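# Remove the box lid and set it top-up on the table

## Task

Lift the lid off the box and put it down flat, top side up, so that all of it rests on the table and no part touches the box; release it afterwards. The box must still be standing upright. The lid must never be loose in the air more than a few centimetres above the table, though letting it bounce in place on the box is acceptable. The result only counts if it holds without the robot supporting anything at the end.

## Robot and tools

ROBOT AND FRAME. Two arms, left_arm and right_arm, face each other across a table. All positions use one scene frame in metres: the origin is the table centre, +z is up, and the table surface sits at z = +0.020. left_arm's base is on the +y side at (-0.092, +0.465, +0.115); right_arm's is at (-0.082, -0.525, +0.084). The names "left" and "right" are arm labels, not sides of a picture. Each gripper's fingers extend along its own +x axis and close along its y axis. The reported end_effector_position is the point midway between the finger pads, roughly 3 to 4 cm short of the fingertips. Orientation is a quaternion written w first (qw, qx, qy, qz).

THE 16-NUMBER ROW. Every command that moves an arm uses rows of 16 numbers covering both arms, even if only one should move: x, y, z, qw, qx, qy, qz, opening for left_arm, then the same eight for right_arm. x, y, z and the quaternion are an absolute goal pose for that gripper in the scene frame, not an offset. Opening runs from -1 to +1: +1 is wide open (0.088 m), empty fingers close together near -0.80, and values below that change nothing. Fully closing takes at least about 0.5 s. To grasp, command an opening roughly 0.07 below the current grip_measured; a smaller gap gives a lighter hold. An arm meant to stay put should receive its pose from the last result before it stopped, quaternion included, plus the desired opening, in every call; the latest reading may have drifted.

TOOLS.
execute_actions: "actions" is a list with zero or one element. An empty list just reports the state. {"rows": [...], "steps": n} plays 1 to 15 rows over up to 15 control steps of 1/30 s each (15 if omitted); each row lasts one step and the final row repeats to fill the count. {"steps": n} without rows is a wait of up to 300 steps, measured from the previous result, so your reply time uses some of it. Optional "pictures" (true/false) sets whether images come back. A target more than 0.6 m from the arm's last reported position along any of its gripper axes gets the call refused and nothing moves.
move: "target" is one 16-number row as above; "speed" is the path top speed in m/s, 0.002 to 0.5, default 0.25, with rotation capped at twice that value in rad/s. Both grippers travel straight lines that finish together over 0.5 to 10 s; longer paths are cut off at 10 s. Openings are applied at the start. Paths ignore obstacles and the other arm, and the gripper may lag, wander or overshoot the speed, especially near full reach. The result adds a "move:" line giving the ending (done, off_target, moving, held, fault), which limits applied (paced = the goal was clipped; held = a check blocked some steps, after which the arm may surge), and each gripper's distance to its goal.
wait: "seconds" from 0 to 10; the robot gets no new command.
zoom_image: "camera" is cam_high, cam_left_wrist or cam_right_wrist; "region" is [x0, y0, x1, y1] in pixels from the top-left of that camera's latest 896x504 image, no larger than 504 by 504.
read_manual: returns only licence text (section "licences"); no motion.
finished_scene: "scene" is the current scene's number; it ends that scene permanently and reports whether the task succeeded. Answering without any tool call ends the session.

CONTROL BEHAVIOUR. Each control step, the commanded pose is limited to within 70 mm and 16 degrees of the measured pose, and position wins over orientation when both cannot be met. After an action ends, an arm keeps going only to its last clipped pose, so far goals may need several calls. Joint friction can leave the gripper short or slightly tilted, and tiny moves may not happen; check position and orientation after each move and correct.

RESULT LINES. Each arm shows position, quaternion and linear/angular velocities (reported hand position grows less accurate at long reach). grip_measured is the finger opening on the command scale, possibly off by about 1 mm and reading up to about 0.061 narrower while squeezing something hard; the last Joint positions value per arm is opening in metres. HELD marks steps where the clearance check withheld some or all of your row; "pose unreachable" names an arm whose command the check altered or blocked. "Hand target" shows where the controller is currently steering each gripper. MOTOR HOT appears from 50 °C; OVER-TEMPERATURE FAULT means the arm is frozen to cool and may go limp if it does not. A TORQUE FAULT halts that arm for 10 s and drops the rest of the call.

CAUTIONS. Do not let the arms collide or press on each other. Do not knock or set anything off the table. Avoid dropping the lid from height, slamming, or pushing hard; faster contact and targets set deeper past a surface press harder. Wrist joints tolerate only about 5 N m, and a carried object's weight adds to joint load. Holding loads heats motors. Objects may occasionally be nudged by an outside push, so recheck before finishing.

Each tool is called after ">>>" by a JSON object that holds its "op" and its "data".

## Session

>>> {"op": "execute_actions", "data": {"actions": []}}

Scene clock: 0.00 s of 4100.00 s.
left_arm: end_effector_position=(-0.2901, +0.0601, +0.2774) grip_measured=+1.000 end_effector_quat_wxyz=(+0.069, +0.594, -0.551, -0.582) end_effector_velocity=(-0.003, +0.003, -0.001) end_effector_angular_velocity=(+0.007, -0.005, -0.018) | right_arm: end_effector_position=(+0.3064, -0.1806, +0.2661) grip_measured=+0.998 end_effector_quat_wxyz=(+0.842, -0.157, +0.311, +0.412) end_effector_velocity=(-0.002, -0.002, -0.003) end_effector_angular_velocity=(-0.007, +0.008, +0.008)
Joint positions: left_arm=[-0.796  1.636  1.117 -0.147 -0.089  1.909  0.088] | right_arm=[-1.407  1.904  1.553 -0.375 -0.176 -0.164  0.088]
Joint velocities: left_arm=[-0.007 -0.002 -0.002 -0.007  0.007  0.007  0.   ] | right_arm=[-0.002 -0.002 -0.007 -0.007 -0.007 -0.007 -0.   ]
Motor temperatures (°C, as the motors report them): left_arm=[25 27 29 27 26 24] | right_arm=[26 25 27 27 25 26]
Heat: left arm: hottest elbow 29 °C (+0.0 °C/min); right arm: hottest elbow 27 °C (+0.0 °C/min).
Hand target (left_arm): -0.290, +0.060, +0.277; +0.069, +0.594, -0.551, -0.582
Hand target (right_arm): +0.306, -0.181, +0.266; +0.842, -0.157, +0.311, +0.412
camera_calibration (this result's frames):
cam_left_wrist: T_world_to_cam=[[0.566515, 0.406741, -0.716675, 0.342182], [0.823741, -0.255625, 0.50607, 0.141791], [0.0226392, -0.87705, -0.479865, 0.266028], [0, 0, 0, 1]] pos_world=[-0.316672, 0.130386, 0.301134]
cam_right_wrist: T_world_to_cam=[[0.80815, -0.588837, -0.0128478, -0.339161], [-0.504387, -0.680654, -0.531323, 0.20708], [0.304118, 0.435869, -0.847072, 0.290895], [0, 0, 0, 1]] pos_world=[0.290075, -0.185552, 0.352078]

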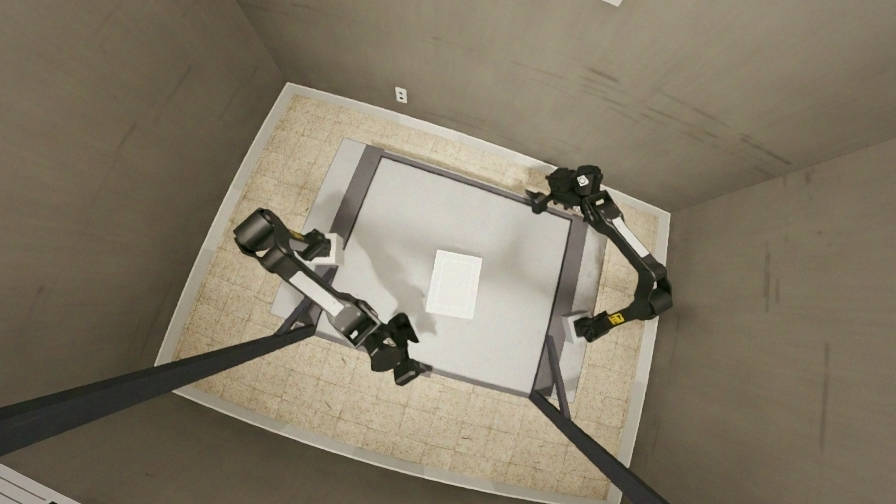

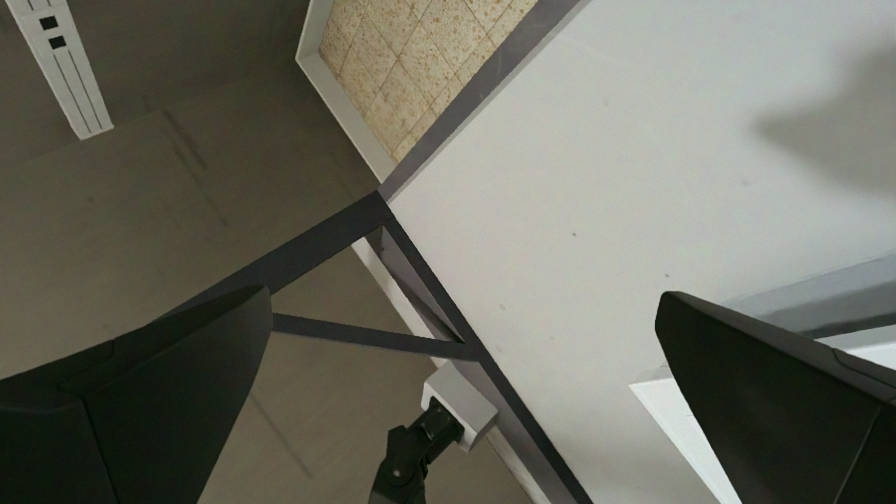

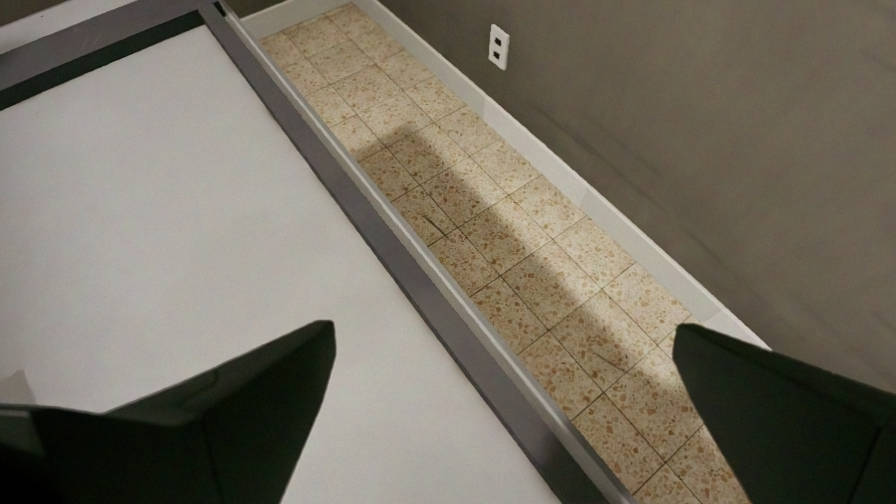

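>>> {"op": "move", "data": {"target": [-0.1,0.17,0.17,0.732,0.169,0.196,-0.631,1,-0.048,-0.185,0.17,0.631,-0.196,0.169,0.732,-1]}}

>>> {"op": "move", "data": {"target": [-0.093,0.125,0.115,0.732,0.169,0.196,-0.631,1,-0.053,-0.15,0.118,0.631,-0.196,0.169,0.732,-1], "speed": 0.1}}

Scene clock: 6.27 s of 4100.00 s.
left_arm: end_effector_position=(-0.1002, +0.1662, +0.1746) grip_measured=+1.000 end_effector_quat_wxyz=(+0.731, +0.168, +0.191, -0.633) end_effector_velocity=(+0.003, +0.003, -0.002) end_effector_angular_velocity=(+0.012, +0.005, +0.027) | right_arm: end_effector_position=(-0.0480, -0.1838, +0.1721) grip_measured=-0.800 end_effector_quat_wxyz=(+0.628, -0.199, +0.170, +0.733) end_effector_velocity=(-0.002, -0.001, -0.000) end_effector_angular_velocity=(+0.004, -0.003, +0.012)
Joint positions: left_arm=[-0.469  1.285  0.201  0.55  -0.261 -0.147  0.088] | right_arm=[-0.759  1.378  0.438  0.373 -0.343 -0.212  0.   ]
Joint velocities: left_arm=[-0.002 -0.007 -0.002 -0.022 -0.022 -0.022  0.   ] | right_arm=[ 0.002 -0.002 -0.007  0.007 -0.007 -0.007  0.   ]
Motor temperatures (°C, as the motors report them): left_arm=[25 28 30 28 26 24] | right_arm=[26 26 27 28 25 26]
Heat: left arm: hottest elbow 30 °C (+9.6 °C/min); right arm: hottest wrist pitch 28 °C (+9.6 °C/min).
Hand target (left_arm): -0.099, +0.170, +0.171; +0.732, +0.168, +0.196, -0.631
Hand target (right_arm): -0.049, -0.185, +0.171; +0.630, -0.198, +0.171, +0.732
Off the commanded pose (left_arm): 0.006 m, 1 deg.
Off the commanded pose (right_arm): 0.002 m, 0 deg.
move: done
camera_calibration (this result's frames):
cam_left_wrist: T_world_to_cam=[[-0.990752, -0.134158, 0.0203174, -0.0770648], [-0.116307, 0.76254, -0.6364, 0.000536221], [0.0698855, -0.632878, -0.771091, 0.320491], [0, 0, 0, 1]] pos_world=[-0.0986873, 0.192084, 0.249035]
cam_right_wrist: T_world_to_cam=[[0.983056, 0.182777, -0.0139001, 0.0945982], [0.125433, -0.726052, -0.676103, 0.0230289], [-0.133668, 0.662903, -0.736676, 0.322078], [0, 0, 0, 1]] pos_world=[-0.0528323, -0.214077, 0.254152]

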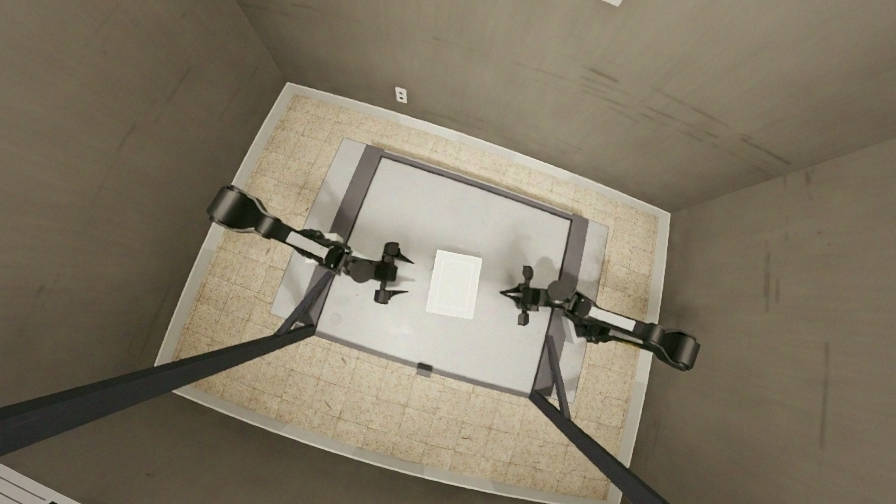

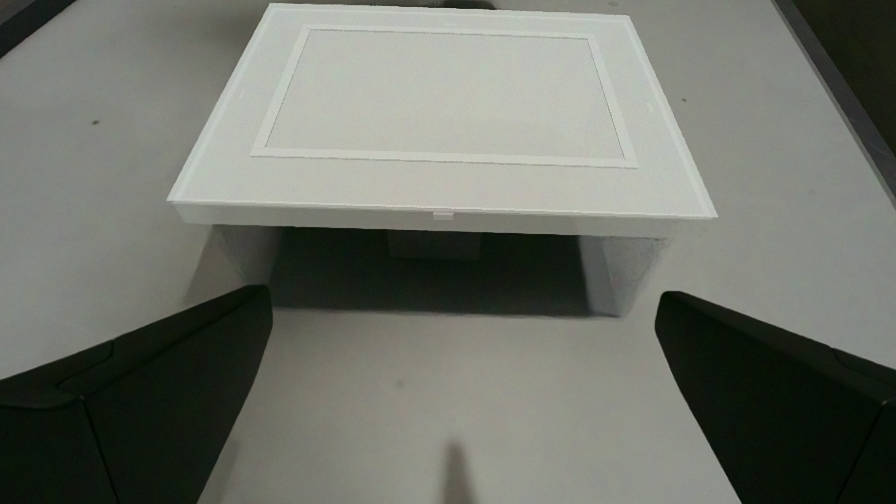

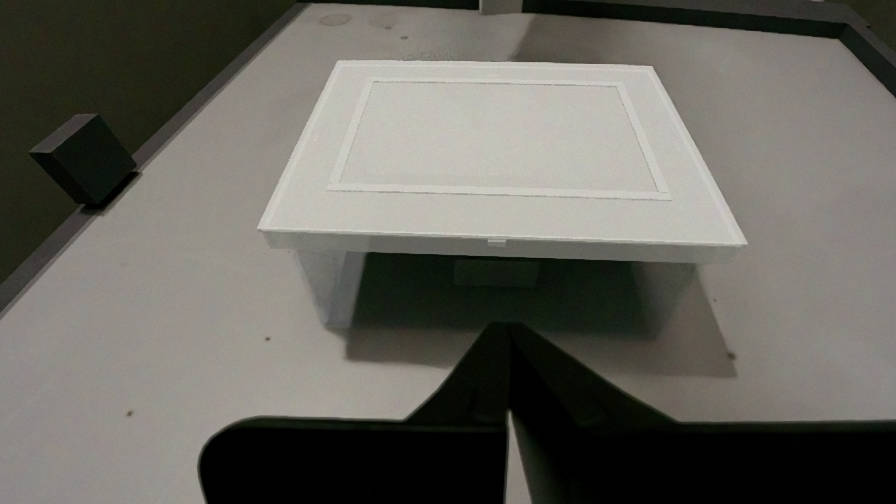

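Scene clock: 7.50 s of 4100.00 s.
left_arm: end_effector_position=(-0.0940, +0.1282, +0.1162) grip_measured=+1.000 end_effector_quat_wxyz=(+0.732, +0.168, +0.198, -0.630) end_effector_velocity=(-0.004, +0.002, -0.005) end_effector_angular_velocity=(+0.014, +0.004, -0.025) | right_arm: end_effector_position=(-0.0530, -0.1538, +0.1174) grip_measured=-0.800 end_effector_quat_wxyz=(+0.629, -0.198, +0.171, +0.732) end_effector_velocity=(-0.002, +0.000, -0.004) end_effector_angular_velocity=(-0.005, -0.001, +0.012)
Joint positions: left_arm=[-0.412  1.851  0.273  1.039 -0.212 -0.129  0.088] | right_arm=[-0.709  1.74   0.45   0.733 -0.301 -0.182  0.   ]
Joint velocities: left_arm=[-0.002  0.017 -0.002  0.007  0.022  0.007  0.   ] | right_arm=[ 0.002  0.017  0.002  0.007 -0.007 -0.007  0.   ]
Motor temperatures (°C, as the motors report them): left_arm=[25 28 30 28 26 24] | right_arm=[26 26 27 28 25 26]
Heat: left arm: hottest elbow 30 °C (+8.0 °C/min); right arm: hottest wrist pitch 28 °C (+8.0 °C/min).
Hand target (left_arm): -0.093, +0.126, +0.116; +0.732, +0.169, +0.196, -0.631
Hand target (right_arm): -0.053, -0.151, +0.118; +0.631, -0.196, +0.169, +0.731
Off the commanded pose (left_arm): 0.004 m, 0 deg.
Off the commanded pose (right_arm): 0.004 m, 0 deg.
move: done
camera_calibration (this result's frames):
cam_left_wrist: T_world_to_cam=[[-0.989669, -0.140826, 0.0269014, -0.0746082], [-0.126409, 0.768545, -0.627184, -0.00972995], [0.067649, -0.624105, -0.778407, 0.250443], [0, 0, 0, 1]] pos_world=[-0.0920096, 0.153274, 0.190851]
cam_right_wrist: T_world_to_cam=[[0.9833, 0.181338, -0.0154058, 0.0932498], [0.123287, -0.725998, -0.676555, 0.00841577], [-0.13387, 0.663358, -0.736231, 0.261247], [0, 0, 0, 1]] pos_world=[-0.057757, -0.1841, 0.199469]

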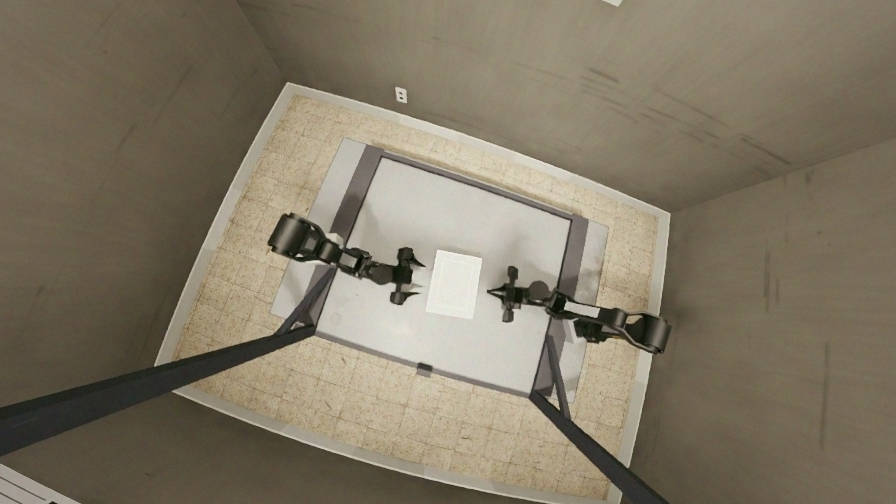

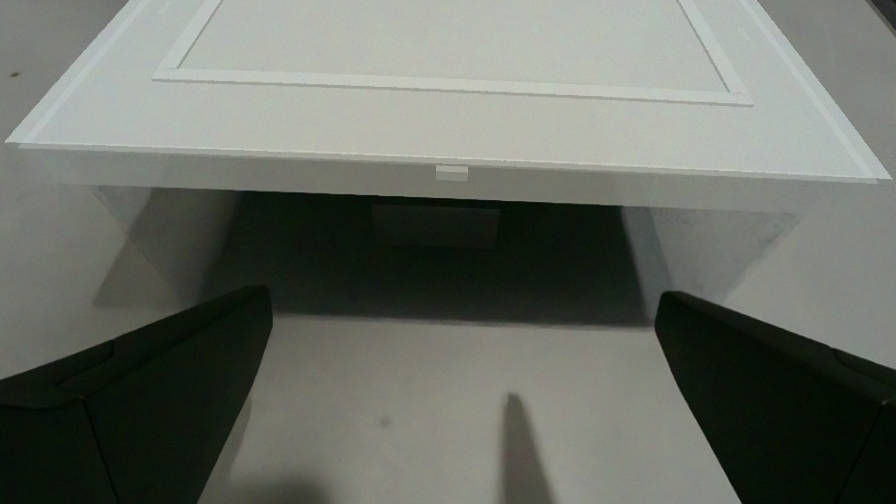

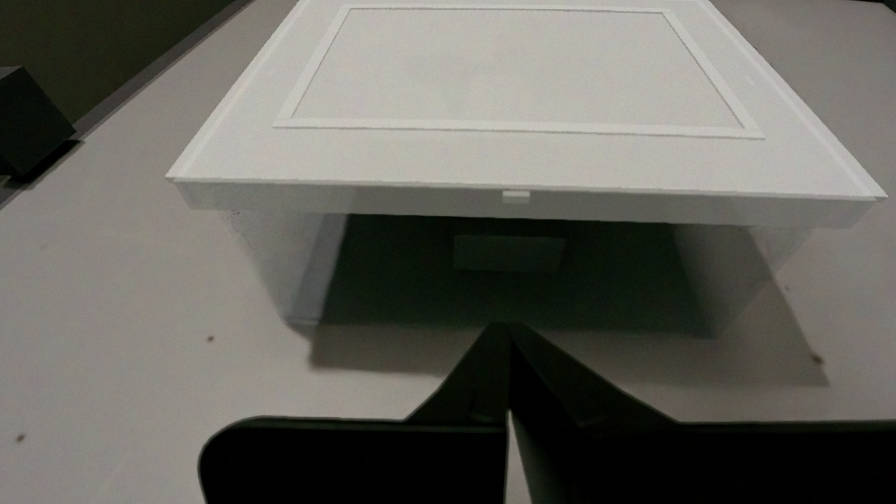

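>>> {"op": "move", "data": {"target": [-0.088,0.083,0.096,0.732,0.169,0.196,-0.631,1,-0.058,-0.1,0.104,0.631,-0.196,0.169,0.732,-1], "speed": 0.025}}

Scene clock: 10.73 s of 4100.00 s.
left_arm: end_effector_position=(-0.0916, +0.0918, +0.0988) grip_measured=+1.000 end_effector_quat_wxyz=(+0.729, +0.168, +0.197, -0.634) end_effector_velocity=(-0.002, -0.001, +0.001) end_effector_angular_velocity=(-0.008, +0.003, +0.003) | right_arm: end_effector_position=(-0.0565, -0.1103, +0.1044) grip_measured=-0.800 end_effector_quat_wxyz=(+0.629, -0.198, +0.172, +0.732) end_effector_velocity=(-0.002, -0.000, -0.001) end_effector_angular_velocity=(-0.006, -0.001, +0.012)
Joint positions: left_arm=[-0.383  2.024  0.418  1.073 -0.179 -0.111  0.088] | right_arm=[-0.668  1.915  0.614  0.75  -0.265 -0.157  0.   ]
Joint velocities: left_arm=[-0.007  0.002  0.002  0.007 -0.007 -0.007  0.   ] | right_arm=[ 0.002  0.002  0.002 -0.007 -0.007 -0.007  0.   ]
Motor temperatures (°C, as the motors report them): left_arm=[25 28 30 28 26 24] | right_arm=[26 26 28 28 25 26]
Heat: left arm: hottest elbow 30 °C (+5.6 °C/min); right arm: hottest elbow 28 °C (+5.6 °C/min).
Hand target (left_arm): -0.088, +0.084, +0.096; +0.732, +0.169, +0.196, -0.631
Hand target (right_arm): -0.058, -0.101, +0.104; +0.631, -0.196, +0.169, +0.732
Off the commanded pose (left_arm): 0.010 m, 1 deg.
Off the commanded pose (right_arm): 0.010 m, 0 deg.
move: off_target (left_arm, right_arm)
camera_calibration (this result's frames):
cam_left_wrist: T_world_to_cam=[[-0.990705, -0.132852, 0.0292347, -0.0779705], [-0.121586, 0.768436, -0.628269, 0.00821168], [0.0610017, -0.625984, -0.777446, 0.213542], [0, 0, 0, 1]] pos_world=[-0.0892738, 0.117005, 0.173456]
cam_right_wrist: T_world_to_cam=[[0.983592, 0.179519, -0.0179007, 0.088661], [0.120422, -0.727183, -0.675799, 0.031254], [-0.134336, 0.662554, -0.736869, 0.222361], [0, 0, 0, 1]] pos_world=[-0.0610988, -0.140515, 0.186559]

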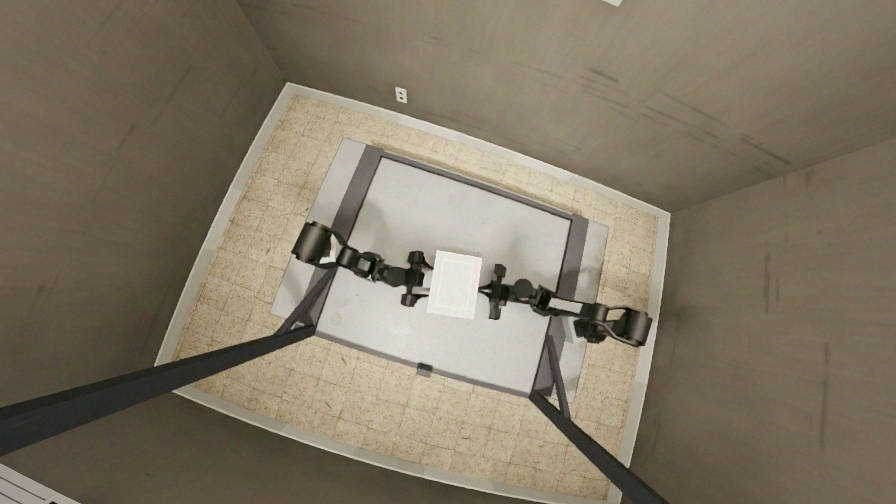

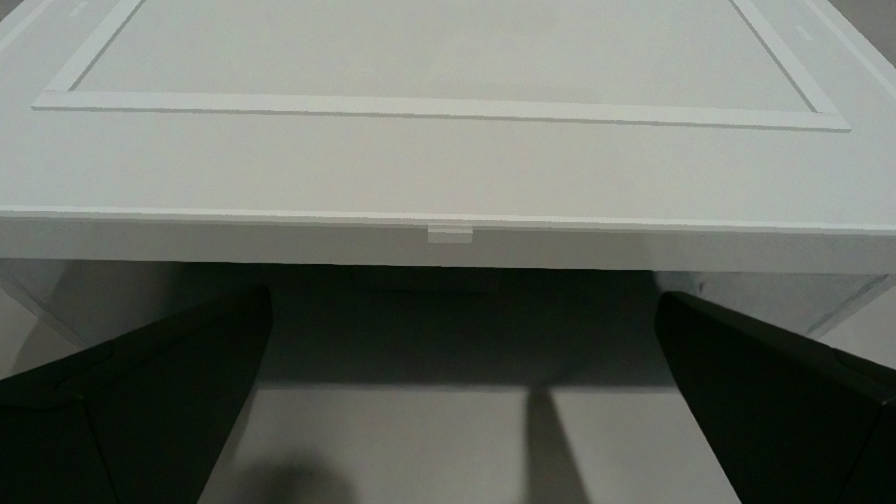

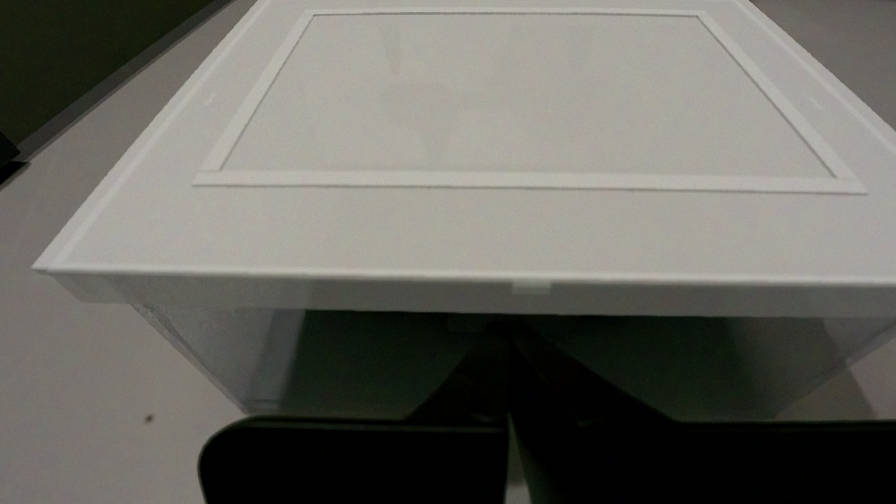

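>>> {"op": "move", "data": {"target": [-0.087,0.073,0.092,0.732,0.169,0.196,-0.631,1,-0.058,-0.102,0.15,0.631,-0.196,0.169,0.732,-1], "speed": 0.03}}

Scene clock: 13.00 s of 4100.00 s.
left_arm: end_effector_position=(-0.0910, +0.0780, +0.0965) grip_measured=+1.000 end_effector_quat_wxyz=(+0.730, +0.165, +0.194, -0.635) end_effector_velocity=(+0.000, -0.001, -0.000) end_effector_angular_velocity=(+0.001, +0.003, +0.008) | right_arm: end_effector_position=(-0.0561, -0.1216, +0.1162) grip_measured=-0.800 end_effector_quat_wxyz=(+0.623, -0.223, +0.210, +0.720) end_effector_velocity=(+0.001, -0.003, +0.001) end_effector_angular_velocity=(-0.015, +0.001, +0.003)
Joint positions: left_arm=[-0.377  2.063  0.471  1.069 -0.174 -0.107  0.088] | right_arm=[-0.668  1.795  0.637  0.512 -0.251 -0.155  0.   ]
Joint velocities: left_arm=[-0.002  0.002  0.007 -0.007 -0.007 -0.007  0.   ] | right_arm=[-0.007 -0.017  0.002 -0.037 -0.007 -0.007  0.   ]
Motor temperatures (°C, as the motors report them): left_arm=[25 28 30 28 26 24] | right_arm=[26 27 28 29 25 26]
Heat: left arm: hottest elbow 30 °C (+4.6 °C/min); right arm: hottest wrist pitch 29 °C (+9.2 °C/min).
Hand target (left_arm): -0.087, +0.073, +0.092; +0.732, +0.169, +0.196, -0.631
Hand target (right_arm): -0.058, -0.103, +0.150; +0.631, -0.196, +0.169, +0.732
Off the commanded pose (left_arm): 0.008 m, 1 deg.
Off the commanded pose (right_arm): 0.039 m, 6 deg.
move: off_target (right_arm)
camera_calibration (this result's frames):
cam_left_wrist: T_world_to_cam=[[-0.990787, -0.132134, 0.0296779, -0.0791889], [-0.120747, 0.762688, -0.635396, 0.0187049], [0.0613225, -0.633126, -0.771616, 0.20312], [0, 0, 0, 1]] pos_world=[-0.0886567, 0.103871, 0.170966]
cam_right_wrist: T_world_to_cam=[[0.985536, 0.164213, -0.0418591, 0.0914812], [0.105794, -0.789152, -0.605019, 0.0143814], [-0.132385, 0.591839, -0.79511, 0.236835], [0, 0, 0, 1]] pos_world=[-0.0603261, -0.143841, 0.20084]

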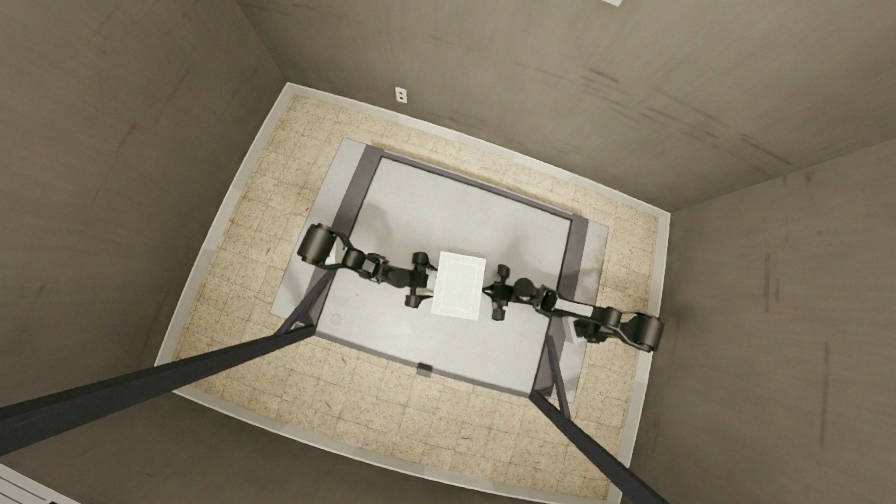

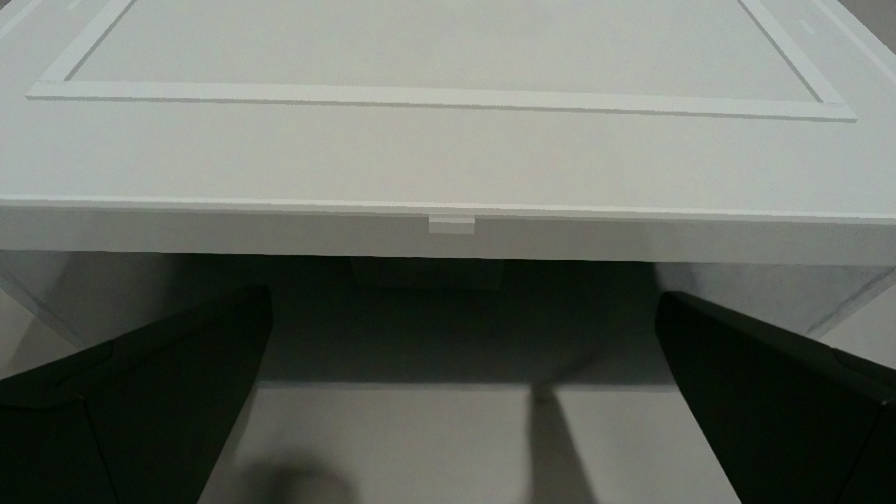

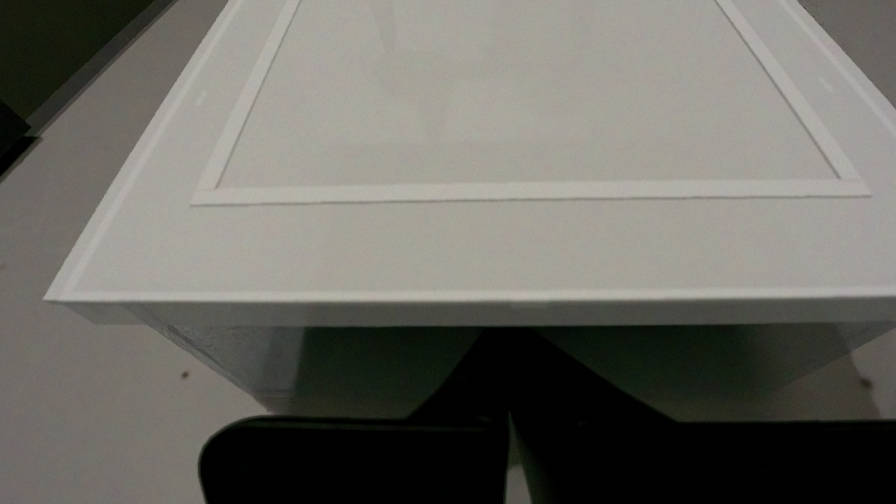

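>>> {"op": "move", "data": {"target": [-0.087,0.070,0.088,0.732,0.169,0.196,-0.631,1,-0.057,-0.108,0.172,0.631,-0.196,0.169,0.732,-1], "speed": 0.02}}

Scene clock: 18.47 s of 4100.00 s.
left_arm: end_effector_position=(-0.0898, +0.0727, +0.0899) grip_measured=+1.000 end_effector_quat_wxyz=(+0.730, +0.167, +0.197, -0.633) end_effector_velocity=(+0.000, +0.001, -0.001) end_effector_angular_velocity=(+0.004, +0.015, +0.015) | right_arm: end_effector_position=(-0.0552, -0.1098, +0.1675) grip_measured=-0.800 end_effector_quat_wxyz=(+0.632, -0.200, +0.173, +0.728) end_effector_velocity=(-0.005, -0.003, -0.003) end_effector_angular_velocity=(-0.019, +0.009, +0.025)
Joint positions: left_arm=[-0.372  2.1    0.498  1.072 -0.171 -0.106  0.088] | right_arm=[-0.667  1.673  0.691  0.427 -0.255 -0.155  0.   ]
Joint velocities: left_arm=[-0.002 -0.002 -0.002 -0.007 -0.007 -0.022  0.   ] | right_arm=[ 0.002 -0.002 -0.002 -0.022 -0.022 -0.007  0.   ]
Motor temperatures (°C, as the motors report them): left_arm=[25 28 30 29 26 24] | right_arm=[26 28 29 30 25 26]
Heat: left arm: hottest elbow 30 °C (+3.2 °C/min); right arm: hottest wrist pitch 30 °C (+9.7 °C/min).
Hand target (left_arm): -0.087, +0.070, +0.088; +0.732, +0.169, +0.196, -0.631
Hand target (right_arm): -0.057, -0.108, +0.172; +0.630, -0.196, +0.169, +0.732
Off the commanded pose (left_arm): 0.004 m, 0 deg.
Off the commanded pose (right_arm): 0.005 m, 1 deg.
move: done
camera_calibration (this result's frames):
cam_left_wrist: T_world_to_cam=[[-0.990515, -0.134267, 0.0291922, -0.0783145], [-0.122522, 0.766905, -0.629957, 0.0176737], [0.0621945, -0.627559, -0.776081, 0.194666], [0, 0, 0, 1]] pos_world=[-0.0875135, 0.0980951, 0.164496]
cam_right_wrist: T_world_to_cam=[[0.985158, 0.171001, -0.0148907, 0.0870835], [0.116752, -0.731152, -0.67215, 0.0728277], [-0.125826, 0.660436, -0.740265, 0.269433], [0, 0, 0, 1]] pos_world=[-0.0603922, -0.139587, 0.2497]

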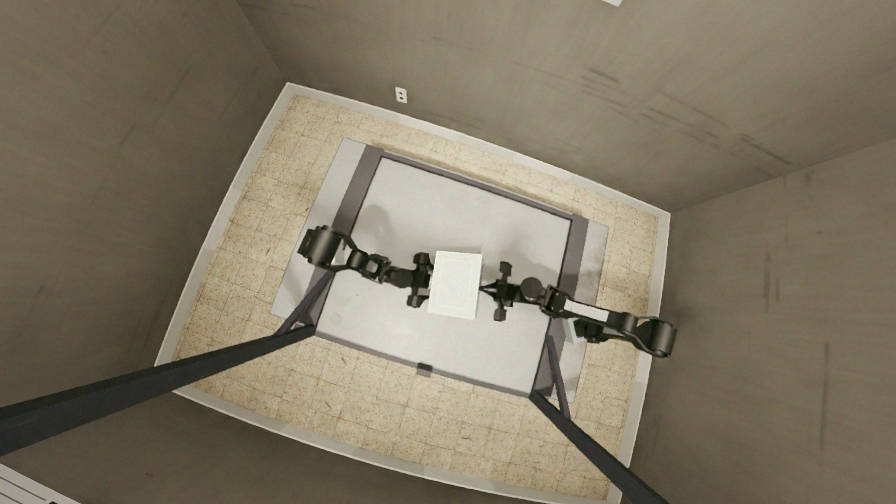

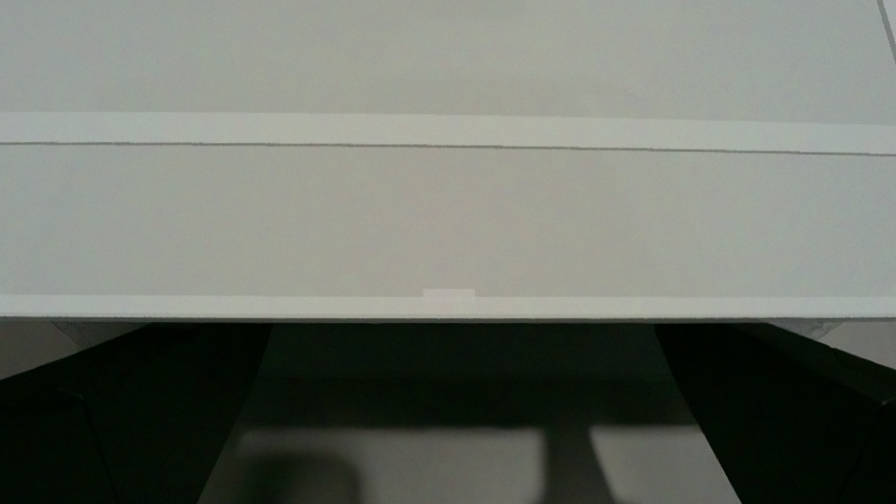

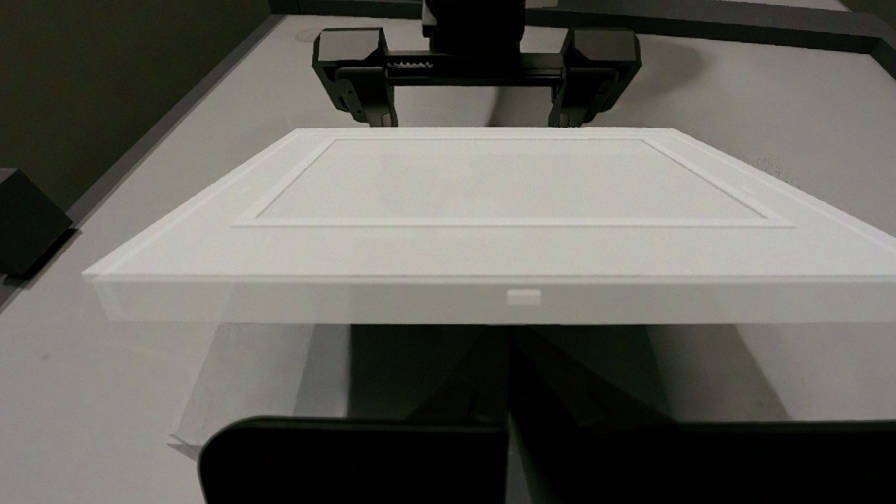

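>>> {"op": "zoom_image", "data": {"camera": "cam_high", "region": [390,230,540,340]}}

>>> {"op": "move", "data": {"target": [-0.087,0.070,0.088,0.732,0.169,0.196,-0.631,1,-0.056,-0.115,0.145,0.631,-0.196,0.169,0.732,-1], "speed": 0.02}}

Region (390, 230, 540, 340) of cam_high's 896x504 image, scaled by 3.360, with more detail than that image has; it fills the top 370 rows of this view, and the rest is white.

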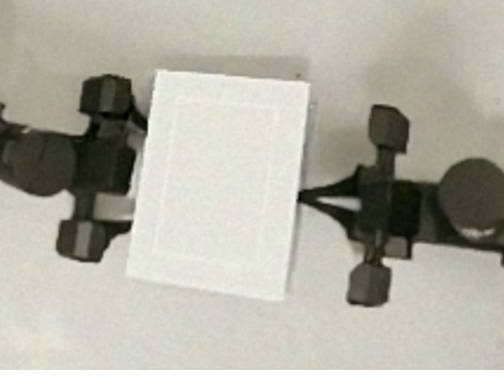

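Scene clock: 20.57 s of 4100.00 s.
left_arm: end_effector_position=(-0.0897, +0.0728, +0.0898) grip_measured=+1.000 end_effector_quat_wxyz=(+0.730, +0.167, +0.197, -0.633) end_effector_velocity=(-0.004, +0.001, +0.000) end_effector_angular_velocity=(-0.003, +0.010, -0.010) | right_arm: end_effector_position=(-0.0561, -0.1141, +0.1481) grip_measured=-0.800 end_effector_quat_wxyz=(+0.633, -0.195, +0.167, +0.731) end_effector_velocity=(-0.002, -0.002, +0.000) end_effector_angular_velocity=(+0.005, +0.004, +0.020)
Joint positions: left_arm=[-0.371  2.101  0.498  1.072 -0.171 -0.106  0.088] | right_arm=[-0.668  1.73   0.633  0.558 -0.26  -0.155  0.   ]
Joint velocities: left_arm=[-0.007 -0.002 -0.007  0.007  0.007 -0.007  0.   ] | right_arm=[-0.002 -0.002 -0.007  0.007 -0.022 -0.007  0.   ]
Motor temperatures (°C, as the motors report them): left_arm=[25 28 30 29 26 24] | right_arm=[26 28 29 30 25 26]
Heat: left arm: hottest elbow 30 °C (+2.9 °C/min); right arm: hottest wrist pitch 30 °C (+8.8 °C/min).
Hand target (left_arm): -0.087, +0.070, +0.088; +0.732, +0.169, +0.196, -0.631
Hand target (right_arm): -0.056, -0.115, +0.145; +0.631, -0.196, +0.169, +0.732
Off the commanded pose (left_arm): 0.004 m, 0 deg.
Off the commanded pose (right_arm): 0.003 m, 0 deg.
move: done
camera_calibration (this result's frames):
cam_left_wrist: T_world_to_cam=[[-0.990465, -0.134655, 0.0291189, -0.0781131], [-0.1228, 0.767098, -0.629668, 0.0174997], [0.0624512, -0.627239, -0.776319, 0.194598], [0, 0, 0, 1]] pos_world=[-0.0873722, 0.0981174, 0.164364]
cam_right_wrist: T_world_to_cam=[[0.984682, 0.173933, -0.0122001, 0.0882969], [0.118776, -0.720359, -0.683356, 0.0598109], [-0.127646, 0.671439, -0.729983, 0.257469], [0, 0, 0, 1]] pos_world=[-0.0611835, -0.145147, 0.229898]

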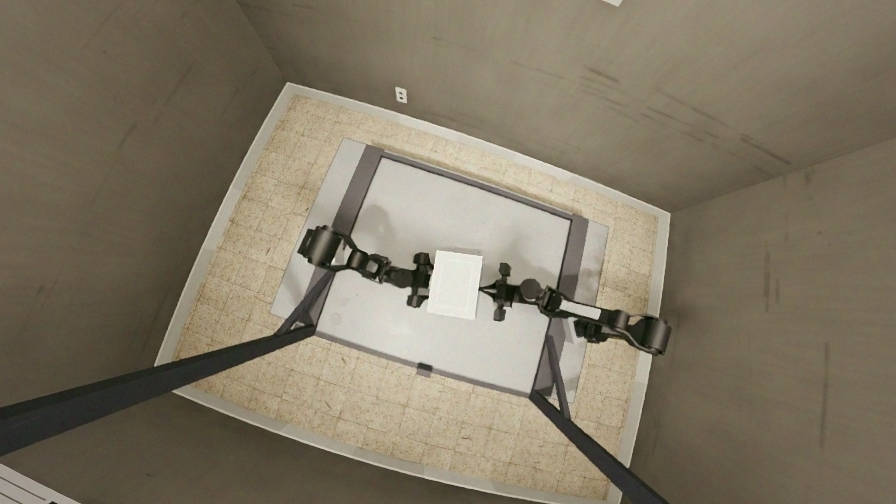

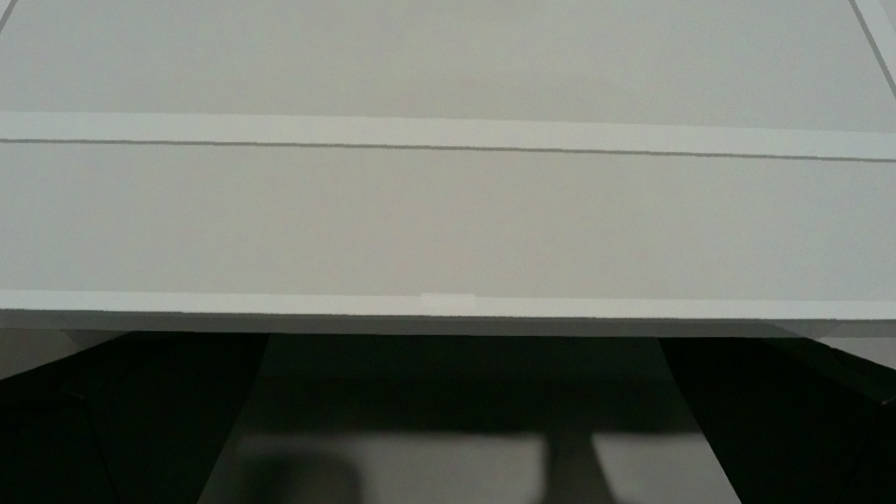

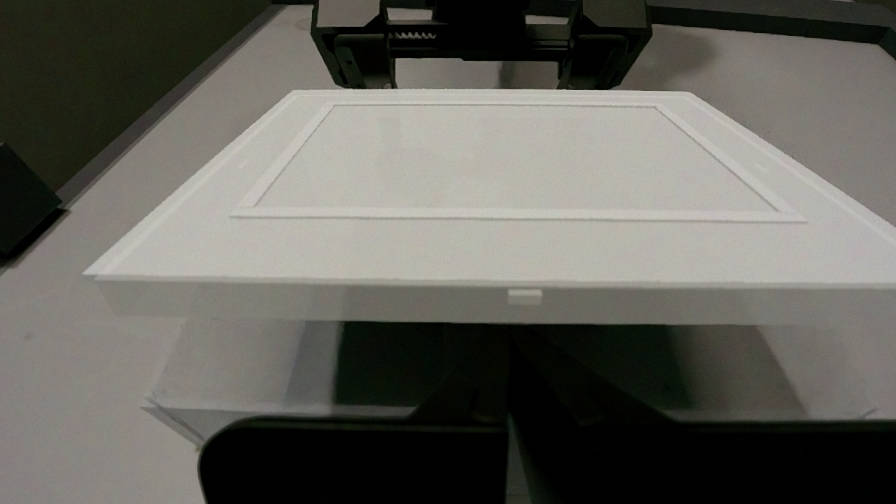

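>>> {"op": "move", "data": {"target": [-0.089,0.075,0.092,0.732,0.169,0.196,-0.631,1,-0.059,-0.09,0.150,0.631,-0.196,0.169,0.732,-1], "speed": 0.015}}

>>> {"op": "move", "data": {"target": [-0.089,0.075,0.125,0.732,0.169,0.196,-0.631,1,-0.059,-0.09,0.155,0.631,-0.196,0.169,0.732,-1], "speed": 0.015}}

Scene clock: 23.67 s of 4100.00 s.
left_arm: end_effector_position=(-0.0891, +0.0772, +0.0857) grip_measured=+1.000 end_effector_quat_wxyz=(+0.729, +0.175, +0.202, -0.630) end_effector_velocity=(-0.002, +0.003, -0.004) end_effector_angular_velocity=(+0.019, +0.021, +0.003) | right_arm: end_effector_position=(-0.0587, -0.0952, +0.1473) grip_measured=-0.800 end_effector_quat_wxyz=(+0.628, -0.199, +0.172, +0.732) end_effector_velocity=(+0.002, -0.002, -0.004) end_effector_angular_velocity=(-0.019, -0.019, +0.002)
Joint positions: left_arm=[-0.372  2.1    0.489  1.059 -0.176 -0.106  0.088] | right_arm=[-0.653  1.789  0.716  0.521 -0.254 -0.151  0.   ]
Joint velocities: left_arm=[-0.002 -0.002 -0.002 -0.022  0.007 -0.022  0.   ] | right_arm=[-0.002  0.002  0.002 -0.022  0.007 -0.022  0.   ]
Motor temperatures (°C, as the motors report them): left_arm=[25 29 30 29 26 24] | right_arm=[26 28 29 30 25 26]
Heat: left arm: hottest elbow 30 °C (+2.5 °C/min); right arm: hottest wrist pitch 30 °C (+7.6 °C/min).
Hand target (left_arm): -0.089, +0.075, +0.092; +0.732, +0.169, +0.196, -0.631
Hand target (right_arm): -0.059, -0.090, +0.150; +0.631, -0.196, +0.169, +0.732
Off the commanded pose (left_arm): 0.007 m, 1 deg.
Off the commanded pose (right_arm): 0.006 m, 1 deg.
move: done
camera_calibration (this result's frames):
cam_left_wrist: T_world_to_cam=[[-0.990166, -0.137995, 0.0230004, -0.0760168], [-0.122899, 0.779462, -0.614276, 0.00936947], [0.066839, -0.611062, -0.788756, 0.194388], [0, 0, 0, 1]] pos_world=[-0.0871104, 0.10099, 0.160828]
cam_right_wrist: T_world_to_cam=[[0.983278, 0.181324, -0.0169158, 0.0888953], [0.122555, -0.727558, -0.67501, 0.0714798], [-0.134703, 0.66165, -0.737614, 0.243653], [0, 0, 0, 1]] pos_world=[-0.0633483, -0.125326, 0.229475]

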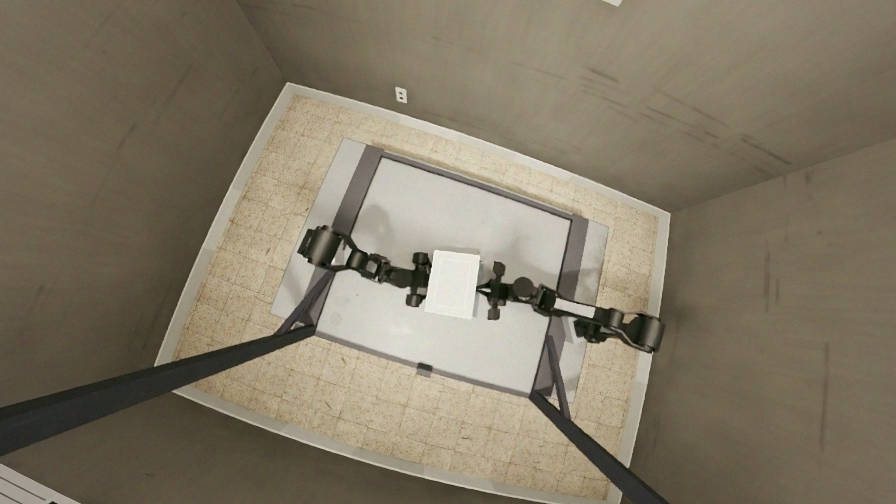

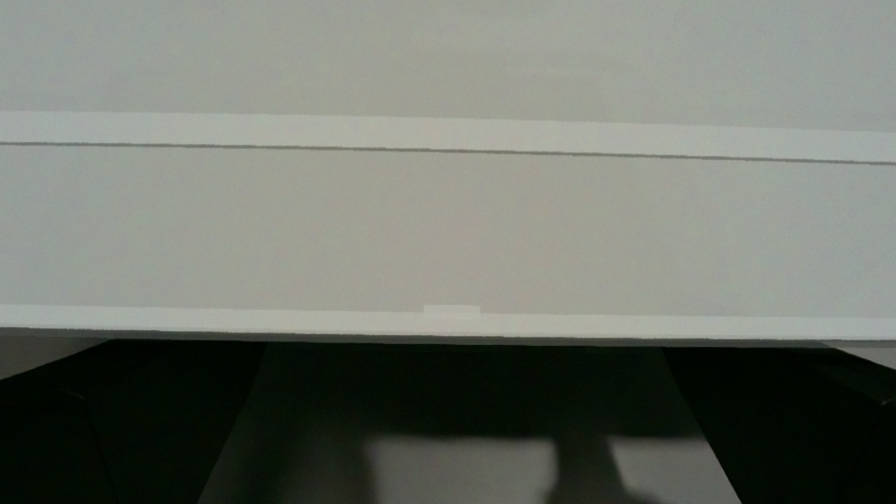

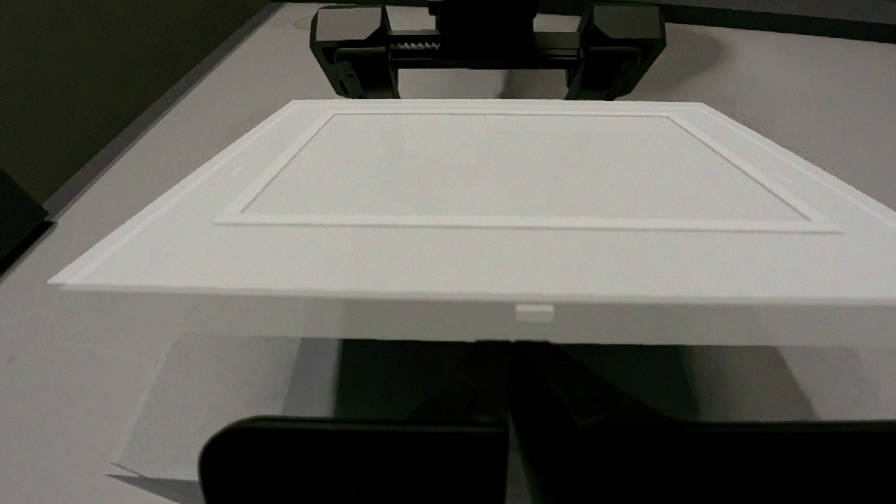

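Scene clock: 26.50 s of 4100.00 s.
left_arm: end_effector_position=(-0.0889, +0.0783, +0.1178) grip_measured=+1.000 end_effector_quat_wxyz=(+0.730, +0.176, +0.202, -0.629) end_effector_velocity=(-0.002, +0.001, +0.000) end_effector_angular_velocity=(+0.016, +0.009, -0.005) | right_arm: end_effector_position=(-0.0586, -0.0965, +0.1445) grip_measured=-0.800 end_effector_quat_wxyz=(+0.627, -0.204, +0.180, +0.730) end_effector_velocity=(-0.000, -0.001, +0.001) end_effector_angular_velocity=(-0.001, -0.002, +0.008)
Joint positions: left_arm=[-0.373  1.921  0.484  0.884 -0.179 -0.106  0.088] | right_arm=[-0.653  1.789  0.722  0.495 -0.251 -0.151  0.   ]
Joint velocities: left_arm=[-0.002 -0.017  0.002 -0.037  0.007 -0.007  0.   ] | right_arm=[-0.002 -0.007 -0.002 -0.007 -0.007 -0.007  0.   ]
Motor temperatures (°C, as the motors report them): left_arm=[25 29 30 29 26 24] | right_arm=[26 29 30 30 25 26]
Heat: left arm: hottest elbow 30 °C (+2.3 °C/min); right arm: hottest elbow 30 °C (+6.8 °C/min).
Hand target (left_arm): -0.089, +0.075, +0.125; +0.732, +0.169, +0.196, -0.631
Hand target (right_arm): -0.059, -0.090, +0.155; +0.631, -0.196, +0.169, +0.732
Off the commanded pose (left_arm): 0.008 m, 1 deg.
Off the commanded pose (right_arm): 0.012 m, 2 deg.
move: off_target (right_arm)
camera_calibration (this result's frames):
cam_left_wrist: T_world_to_cam=[[-0.98992, -0.140116, 0.0206617, -0.0759543], [-0.123243, 0.780298, -0.613144, 0.0280425], [0.0697889, -0.60951, -0.789701, 0.220642], [0, 0, 0, 1]] pos_world=[-0.087131, 0.101959, 0.193004]
cam_right_wrist: T_world_to_cam=[[0.983649, 0.178758, -0.0219186, 0.0894801], [0.120062, -0.741591, -0.660021, 0.0649233], [-0.134238, 0.646597, -0.750928, 0.242899], [0, 0, 0, 1]] pos_world=[-0.0632053, -0.124907, 0.227212]

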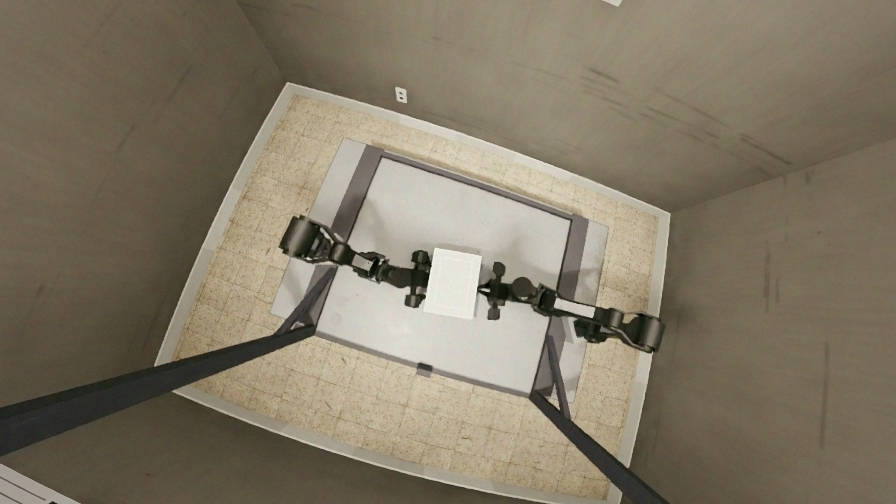

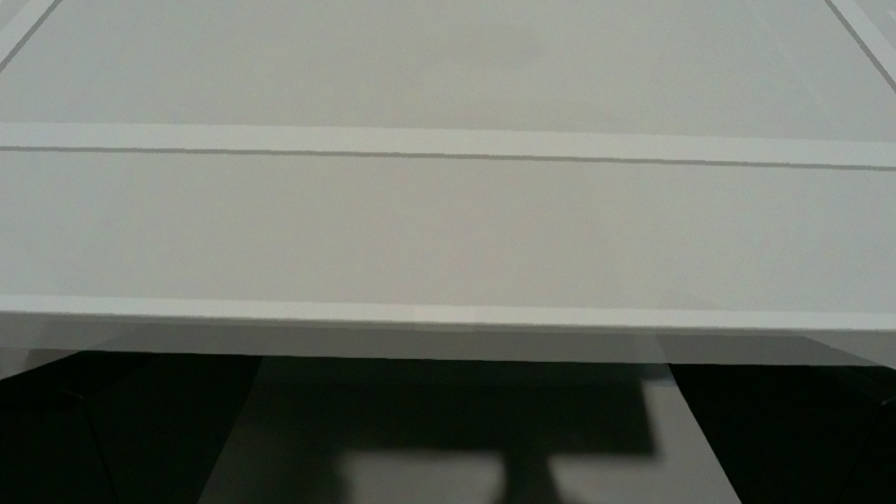

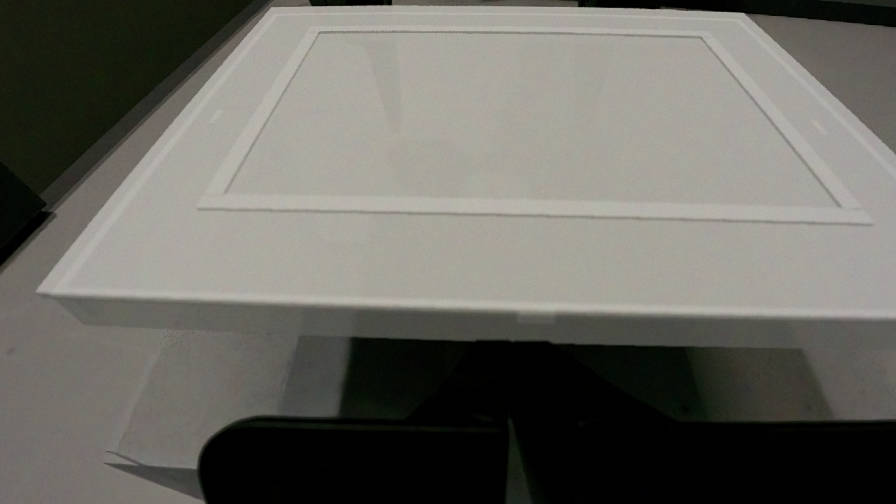

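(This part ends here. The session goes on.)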